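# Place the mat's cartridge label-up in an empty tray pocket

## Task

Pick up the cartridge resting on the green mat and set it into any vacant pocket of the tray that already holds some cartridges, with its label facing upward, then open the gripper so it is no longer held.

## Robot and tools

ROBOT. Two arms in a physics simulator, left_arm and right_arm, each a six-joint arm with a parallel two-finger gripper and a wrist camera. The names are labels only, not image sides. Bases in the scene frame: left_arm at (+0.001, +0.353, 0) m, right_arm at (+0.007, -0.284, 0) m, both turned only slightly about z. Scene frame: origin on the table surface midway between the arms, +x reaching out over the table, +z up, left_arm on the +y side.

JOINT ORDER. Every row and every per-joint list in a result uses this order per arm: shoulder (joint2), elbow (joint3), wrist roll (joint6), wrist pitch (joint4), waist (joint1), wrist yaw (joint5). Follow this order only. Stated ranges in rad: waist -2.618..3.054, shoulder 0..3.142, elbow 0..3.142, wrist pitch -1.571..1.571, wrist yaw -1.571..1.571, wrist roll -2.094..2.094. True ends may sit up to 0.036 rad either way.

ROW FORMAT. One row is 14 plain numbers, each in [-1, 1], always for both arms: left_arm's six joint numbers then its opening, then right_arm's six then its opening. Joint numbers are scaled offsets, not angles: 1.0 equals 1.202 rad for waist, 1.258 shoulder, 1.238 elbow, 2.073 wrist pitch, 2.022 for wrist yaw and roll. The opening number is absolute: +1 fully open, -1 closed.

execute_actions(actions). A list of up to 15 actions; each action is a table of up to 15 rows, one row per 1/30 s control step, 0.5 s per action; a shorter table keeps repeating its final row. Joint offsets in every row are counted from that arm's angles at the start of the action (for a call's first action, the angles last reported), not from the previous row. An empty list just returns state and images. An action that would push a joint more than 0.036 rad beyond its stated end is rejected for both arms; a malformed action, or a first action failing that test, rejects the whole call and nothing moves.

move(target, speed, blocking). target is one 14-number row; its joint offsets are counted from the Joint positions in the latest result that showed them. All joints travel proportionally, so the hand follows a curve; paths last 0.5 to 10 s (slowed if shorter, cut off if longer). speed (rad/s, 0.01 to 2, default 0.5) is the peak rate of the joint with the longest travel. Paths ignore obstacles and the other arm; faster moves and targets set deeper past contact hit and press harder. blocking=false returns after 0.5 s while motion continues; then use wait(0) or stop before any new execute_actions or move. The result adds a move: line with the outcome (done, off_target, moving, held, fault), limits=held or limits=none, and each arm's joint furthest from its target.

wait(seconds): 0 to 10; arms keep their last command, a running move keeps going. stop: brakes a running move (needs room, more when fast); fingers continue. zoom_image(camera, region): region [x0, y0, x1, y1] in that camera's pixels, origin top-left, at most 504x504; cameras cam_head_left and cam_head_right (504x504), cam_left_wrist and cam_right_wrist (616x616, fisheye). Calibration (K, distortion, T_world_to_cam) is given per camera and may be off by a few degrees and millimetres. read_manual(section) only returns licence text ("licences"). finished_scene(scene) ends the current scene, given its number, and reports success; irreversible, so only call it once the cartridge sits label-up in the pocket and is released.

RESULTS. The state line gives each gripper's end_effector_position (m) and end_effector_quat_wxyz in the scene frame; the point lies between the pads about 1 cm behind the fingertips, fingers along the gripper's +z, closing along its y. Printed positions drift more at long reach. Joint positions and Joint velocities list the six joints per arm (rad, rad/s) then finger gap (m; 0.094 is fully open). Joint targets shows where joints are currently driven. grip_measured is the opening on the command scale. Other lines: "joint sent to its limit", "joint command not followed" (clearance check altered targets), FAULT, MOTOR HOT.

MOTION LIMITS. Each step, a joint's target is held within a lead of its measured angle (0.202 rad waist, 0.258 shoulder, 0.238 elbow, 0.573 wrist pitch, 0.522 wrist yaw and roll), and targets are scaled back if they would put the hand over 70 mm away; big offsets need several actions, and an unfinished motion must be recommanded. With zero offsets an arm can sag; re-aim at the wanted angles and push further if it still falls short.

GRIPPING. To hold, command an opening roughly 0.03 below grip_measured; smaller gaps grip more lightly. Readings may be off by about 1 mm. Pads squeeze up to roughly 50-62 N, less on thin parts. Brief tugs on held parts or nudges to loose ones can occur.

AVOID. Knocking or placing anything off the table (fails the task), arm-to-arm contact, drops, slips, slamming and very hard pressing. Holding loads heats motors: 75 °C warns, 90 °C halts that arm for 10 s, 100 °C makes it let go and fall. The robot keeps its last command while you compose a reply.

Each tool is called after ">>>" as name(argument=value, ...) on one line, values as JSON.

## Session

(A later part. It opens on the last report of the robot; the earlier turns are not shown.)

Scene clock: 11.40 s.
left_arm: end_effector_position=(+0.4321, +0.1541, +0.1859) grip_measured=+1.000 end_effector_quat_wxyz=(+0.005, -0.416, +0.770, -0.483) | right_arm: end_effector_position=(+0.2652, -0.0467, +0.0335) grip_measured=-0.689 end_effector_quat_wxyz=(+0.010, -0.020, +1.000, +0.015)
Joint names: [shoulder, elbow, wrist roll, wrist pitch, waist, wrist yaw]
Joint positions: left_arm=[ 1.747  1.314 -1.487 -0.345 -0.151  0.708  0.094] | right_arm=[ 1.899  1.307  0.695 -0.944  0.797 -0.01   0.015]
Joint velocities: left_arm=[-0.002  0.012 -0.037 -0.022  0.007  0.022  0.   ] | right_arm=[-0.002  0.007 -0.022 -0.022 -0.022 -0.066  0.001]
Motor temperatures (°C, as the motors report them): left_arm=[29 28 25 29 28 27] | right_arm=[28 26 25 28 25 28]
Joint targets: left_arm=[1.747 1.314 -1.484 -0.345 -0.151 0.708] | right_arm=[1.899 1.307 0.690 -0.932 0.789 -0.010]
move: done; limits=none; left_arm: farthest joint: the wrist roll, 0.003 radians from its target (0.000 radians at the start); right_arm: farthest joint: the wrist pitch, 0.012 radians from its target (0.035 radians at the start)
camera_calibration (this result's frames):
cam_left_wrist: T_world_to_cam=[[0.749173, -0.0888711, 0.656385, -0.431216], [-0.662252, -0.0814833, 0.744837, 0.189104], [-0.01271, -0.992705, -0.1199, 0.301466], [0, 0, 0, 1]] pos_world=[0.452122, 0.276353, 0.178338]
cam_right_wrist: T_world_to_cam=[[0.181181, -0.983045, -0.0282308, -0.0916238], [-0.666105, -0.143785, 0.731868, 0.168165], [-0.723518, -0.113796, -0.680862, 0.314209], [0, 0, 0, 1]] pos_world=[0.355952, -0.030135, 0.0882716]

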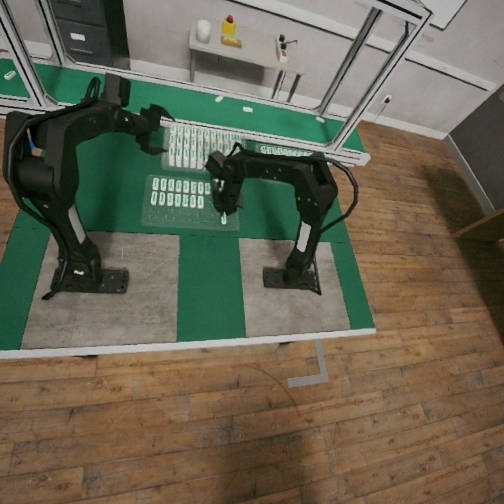

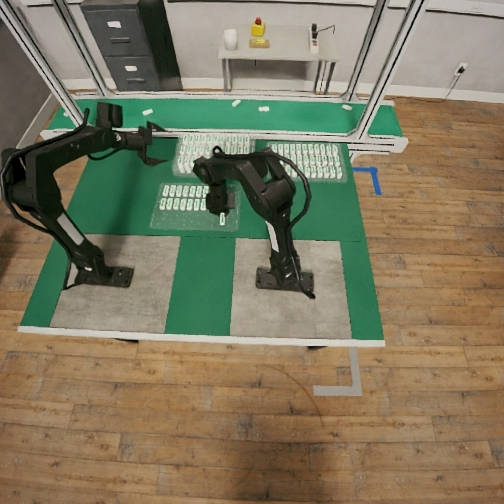

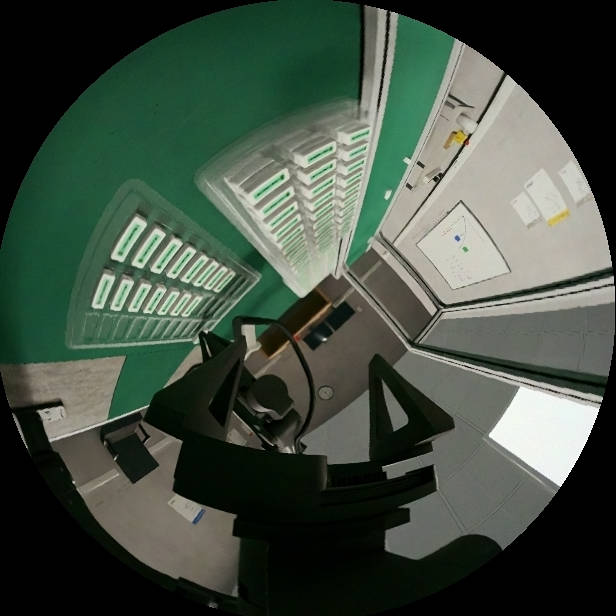

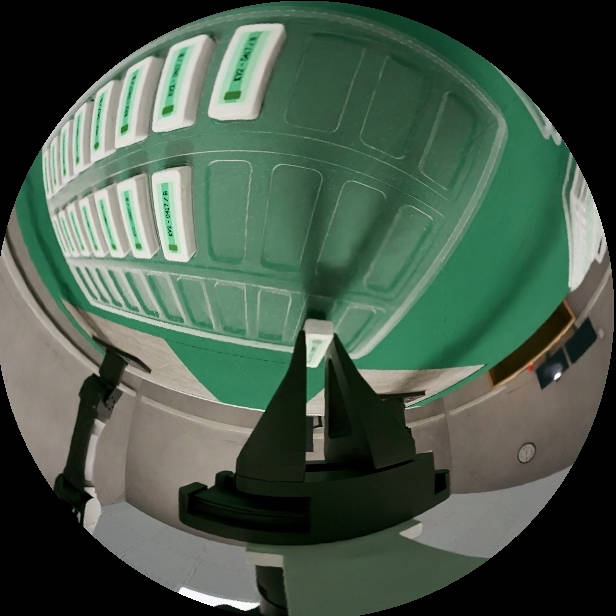

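>>> move(target=[0,0,0,0,0,0,1, 0.014,-0.022,0,0.022,0,0,-0.75], speed=0.15)

>>> move(target=[0,0,0,0,0,0,1, 0,0,0,0,0,0,-0.2])

>>> move(target=[0,0,0,0,0,0,1, -0.04,0.09,0,-0.08,0,0,-0.2], speed=0.5)

>>> zoom_image(camera="cam_right_wrist", region=[190, 200, 430, 400])

Scene clock: 12.57 s.
left_arm: end_effector_position=(+0.4321, +0.1541, +0.1859) grip_measured=+1.000 end_effector_quat_wxyz=(+0.004, -0.417, +0.770, -0.483) | right_arm: end_effector_position=(+0.2669, -0.0451, +0.0294) grip_measured=-0.689 end_effector_quat_wxyz=(+0.016, -0.021, +0.999, +0.020)
Joint names: [shoulder, elbow, wrist roll, wrist pitch, waist, wrist yaw]
Joint positions: left_arm=[ 1.747  1.314 -1.489 -0.345 -0.151  0.708  0.094] | right_arm=[ 1.899  1.289  0.694 -0.91   0.797 -0.01   0.015]
Joint velocities: left_arm=[-0.022  0.017 -0.022 -0.022  0.012  0.007  0.   ] | right_arm=[-0.012 -0.002 -0.007 -0.081 -0.007 -0.066 -0.   ]
Motor temperatures (°C, as the motors report them): left_arm=[29 28 25 29 28 27] | right_arm=[28 26 25 28 25 28]
Joint targets: left_arm=[1.747 1.314 -1.487 -0.345 -0.151 0.708] | right_arm=[1.916 1.280 0.695 -0.898 0.797 -0.010]
move: done; limits=none; left_arm: farthest joint: the wrist roll, 0.002 radians from its target (0.000 radians at the start); right_arm: farthest joint: the shoulder, 0.018 radians from its target (0.018 radians at the start)
camera_calibration (this result's frames):
cam_left_wrist: T_world_to_cam=[[0.750392, -0.0873412, 0.655198, -0.431758], [-0.66089, -0.0815905, 0.746035, 0.18831], [-0.0117017, -0.992832, -0.118948, 0.300872], [0, 0, 0, 1]] pos_world=[0.45196, 0.27637, 0.178189]
cam_right_wrist: T_world_to_cam=[[0.181931, -0.982636, -0.0364261, -0.0904764], [-0.674493, -0.151664, 0.722535, 0.174652], [-0.715514, -0.106882, -0.690374, 0.3113], [0, 0, 0, 1]] pos_world=[0.357001, -0.0291446, 0.0854256]

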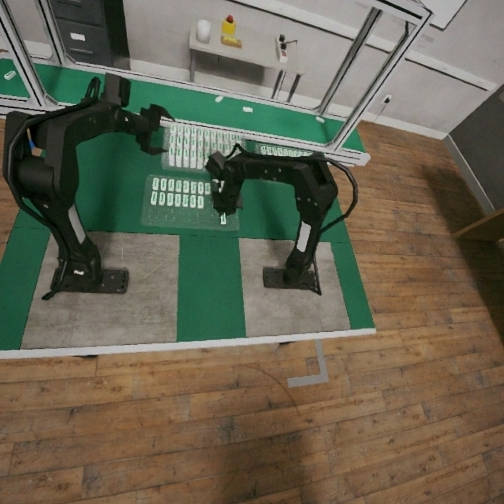

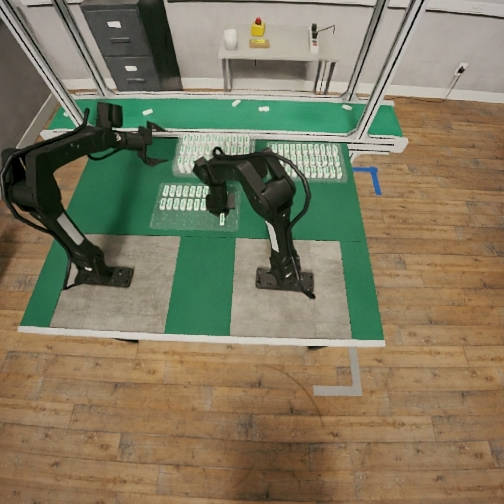

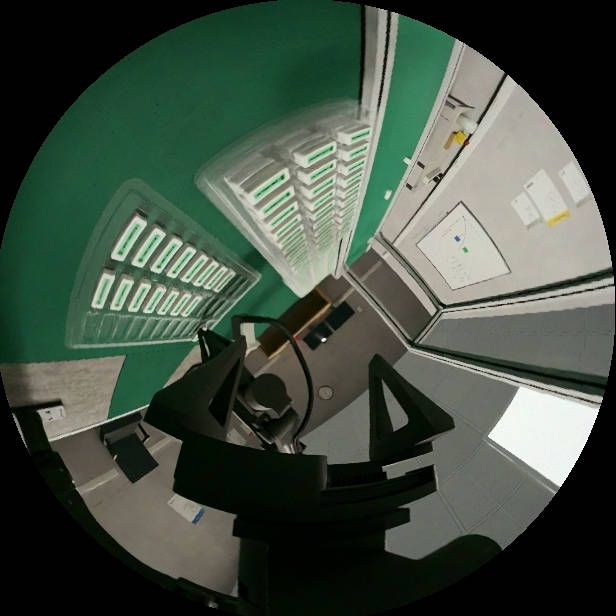

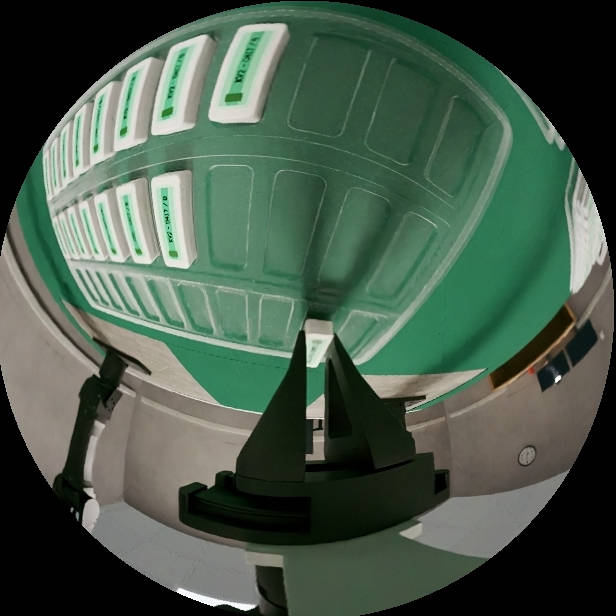

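Scene clock: 13.07 s.
left_arm: end_effector_position=(+0.4321, +0.1541, +0.1859) grip_measured=+1.000 end_effector_quat_wxyz=(+0.004, -0.418, +0.769, -0.483) | right_arm: end_effector_position=(+0.2669, -0.0451, +0.0294) grip_measured=-0.202 end_effector_quat_wxyz=(+0.016, -0.021, +0.999, +0.020)
Joint names: [shoulder, elbow, wrist roll, wrist pitch, waist, wrist yaw]
Joint positions: left_arm=[ 1.747  1.314 -1.491 -0.345 -0.151  0.708  0.094] | right_arm=[ 1.899  1.289  0.694 -0.91   0.797 -0.01   0.037]
Joint velocities: left_arm=[-0.002 -0.007 -0.066  0.007  0.002 -0.037  0.   ] | right_arm=[-0.002 -0.022  0.051  0.051 -0.012  0.037 -0.001]
Motor temperatures (°C, as the motors report them): left_arm=[29 28 25 29 28 27] | right_arm=[28 26 25 28 25 28]
Joint targets: left_arm=[1.747 1.314 -1.489 -0.345 -0.151 0.708] | right_arm=[1.899 1.289 0.694 -0.910 0.797 -0.010]
move: done; limits=none; left_arm: farthest joint: the wrist roll, 0.002 radians from its target (0.000 radians at the start); right_arm: farthest joint: the waist, 0.000 radians from its target (0.000 radians at the start)
camera_calibration (this result's frames):
cam_left_wrist: T_world_to_cam=[[0.751606, -0.085811, 0.654006, -0.432297], [-0.659525, -0.0816949, 0.74723, 0.187514], [-0.0106916, -0.992956, -0.117997, 0.300278], [0, 0, 0, 1]] pos_world=[0.451798, 0.276386, 0.178041]
cam_right_wrist: T_world_to_cam=[[0.181931, -0.982636, -0.0364261, -0.0904764], [-0.674493, -0.151664, 0.722535, 0.174652], [-0.715514, -0.106882, -0.690374, 0.3113], [0, 0, 0, 1]] pos_world=[0.357001, -0.0291446, 0.0854256]

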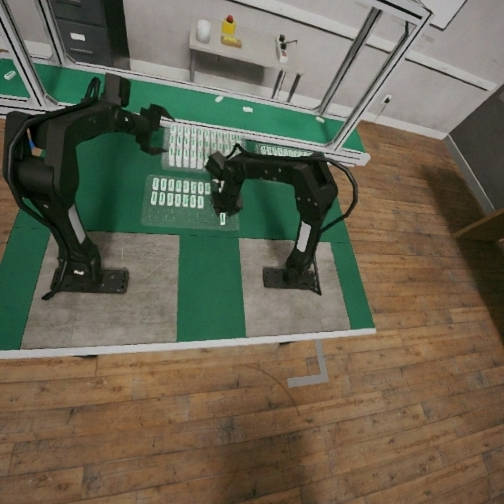

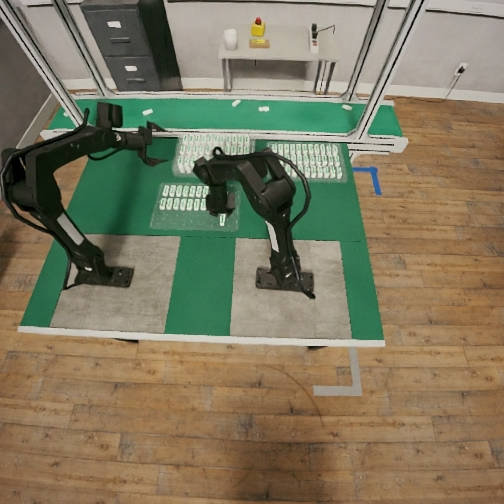

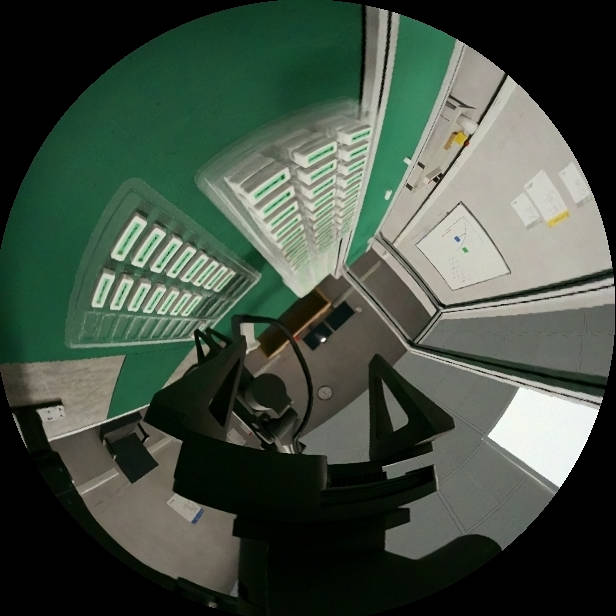

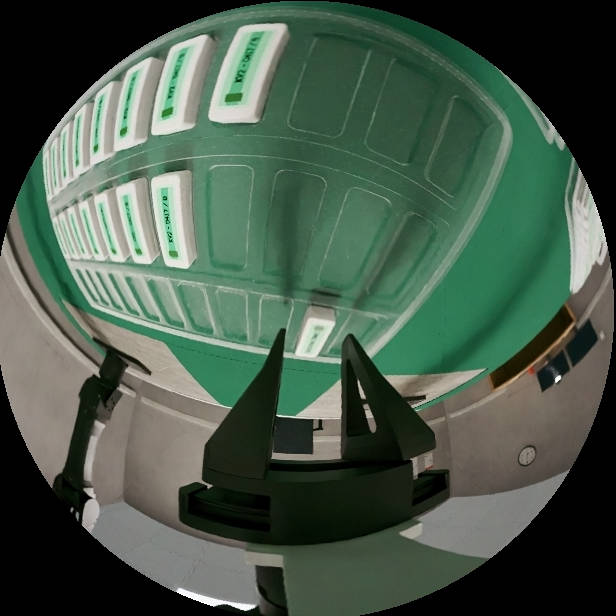

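Scene clock: 14.20 s.
left_arm: end_effector_position=(+0.4321, +0.1541, +0.1859) grip_measured=+1.000 end_effector_quat_wxyz=(+0.003, -0.419, +0.769, -0.483) | right_arm: end_effector_position=(+0.2622, -0.0493, +0.0605) grip_measured=-0.202 end_effector_quat_wxyz=(+0.004, -0.021, +1.000, +0.010)
Joint names: [shoulder, elbow, wrist roll, wrist pitch, waist, wrist yaw]
Joint positions: left_arm=[ 1.747  1.314 -1.493 -0.345 -0.151  0.708  0.094] | right_arm=[ 1.869  1.381  0.694 -1.064  0.797 -0.01   0.037]
Joint velocities: left_arm=[ 0.007  0.017 -0.022 -0.037 -0.012 -0.007  0.   ] | right_arm=[-0.012  0.002 -0.037 -0.007 -0.012 -0.081 -0.001]
Motor temperatures (°C, as the motors report them): left_arm=[29 28 25 29 28 27] | right_arm=[28 26 25 28 25 28]
Joint targets: left_arm=[1.747 1.314 -1.491 -0.345 -0.151 0.708] | right_arm=[1.848 1.401 0.694 -1.076 0.797 -0.010]
move: off_target (right_arm); limits=none; left_arm: farthest joint: the wrist roll, 0.002 radians from its target (0.000 radians at the start); right_arm: farthest joint: the shoulder, 0.021 radians from its target (0.050 radians at the start)
camera_calibration (this result's frames):
cam_left_wrist: T_world_to_cam=[[0.752817, -0.0842805, 0.652812, -0.432834], [-0.658158, -0.0817965, 0.748423, 0.186717], [-0.00967974, -0.993079, -0.117048, 0.299684], [0, 0, 0, 1]] pos_world=[0.451636, 0.276403, 0.177893]
cam_right_wrist: T_world_to_cam=[[0.181254, -0.983249, -0.0192079, -0.0935362], [-0.656678, -0.135546, 0.74189, 0.143376], [-0.732066, -0.121857, -0.670246, 0.331341], [0, 0, 0, 1]] pos_world=[0.353669, -0.032159, 0.113914]

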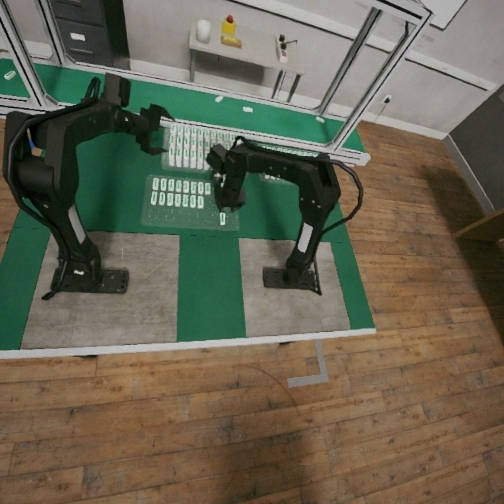

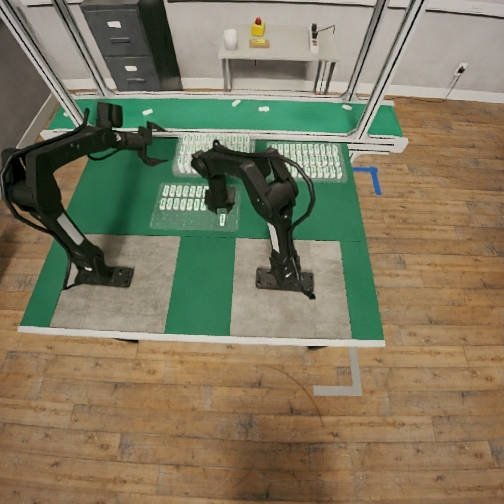

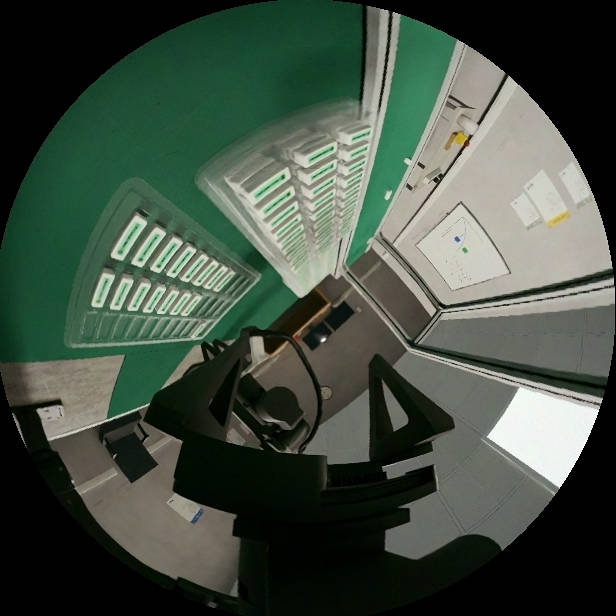

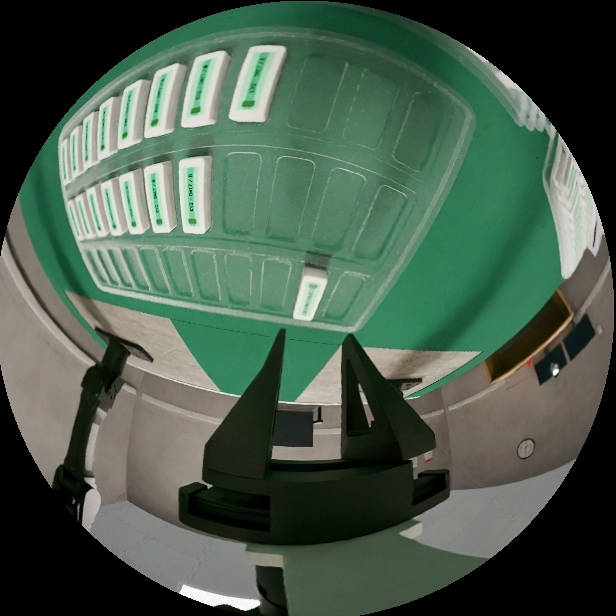

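Region (190, 200, 430, 400) of cam_right_wrist's 616x616 image, scaled by 2.100, with more detail than that image has.

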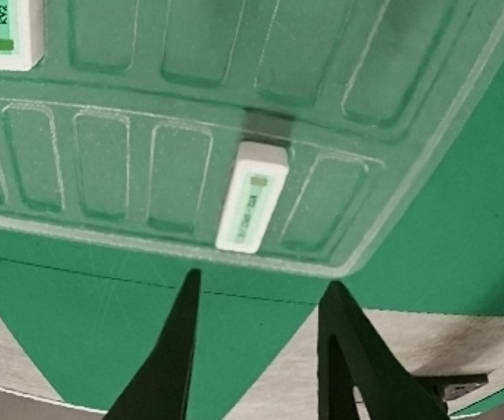

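It dropped in and aligned with the pocket.

>>> finished_scene(scene=2)

The scene is finished: the task was done.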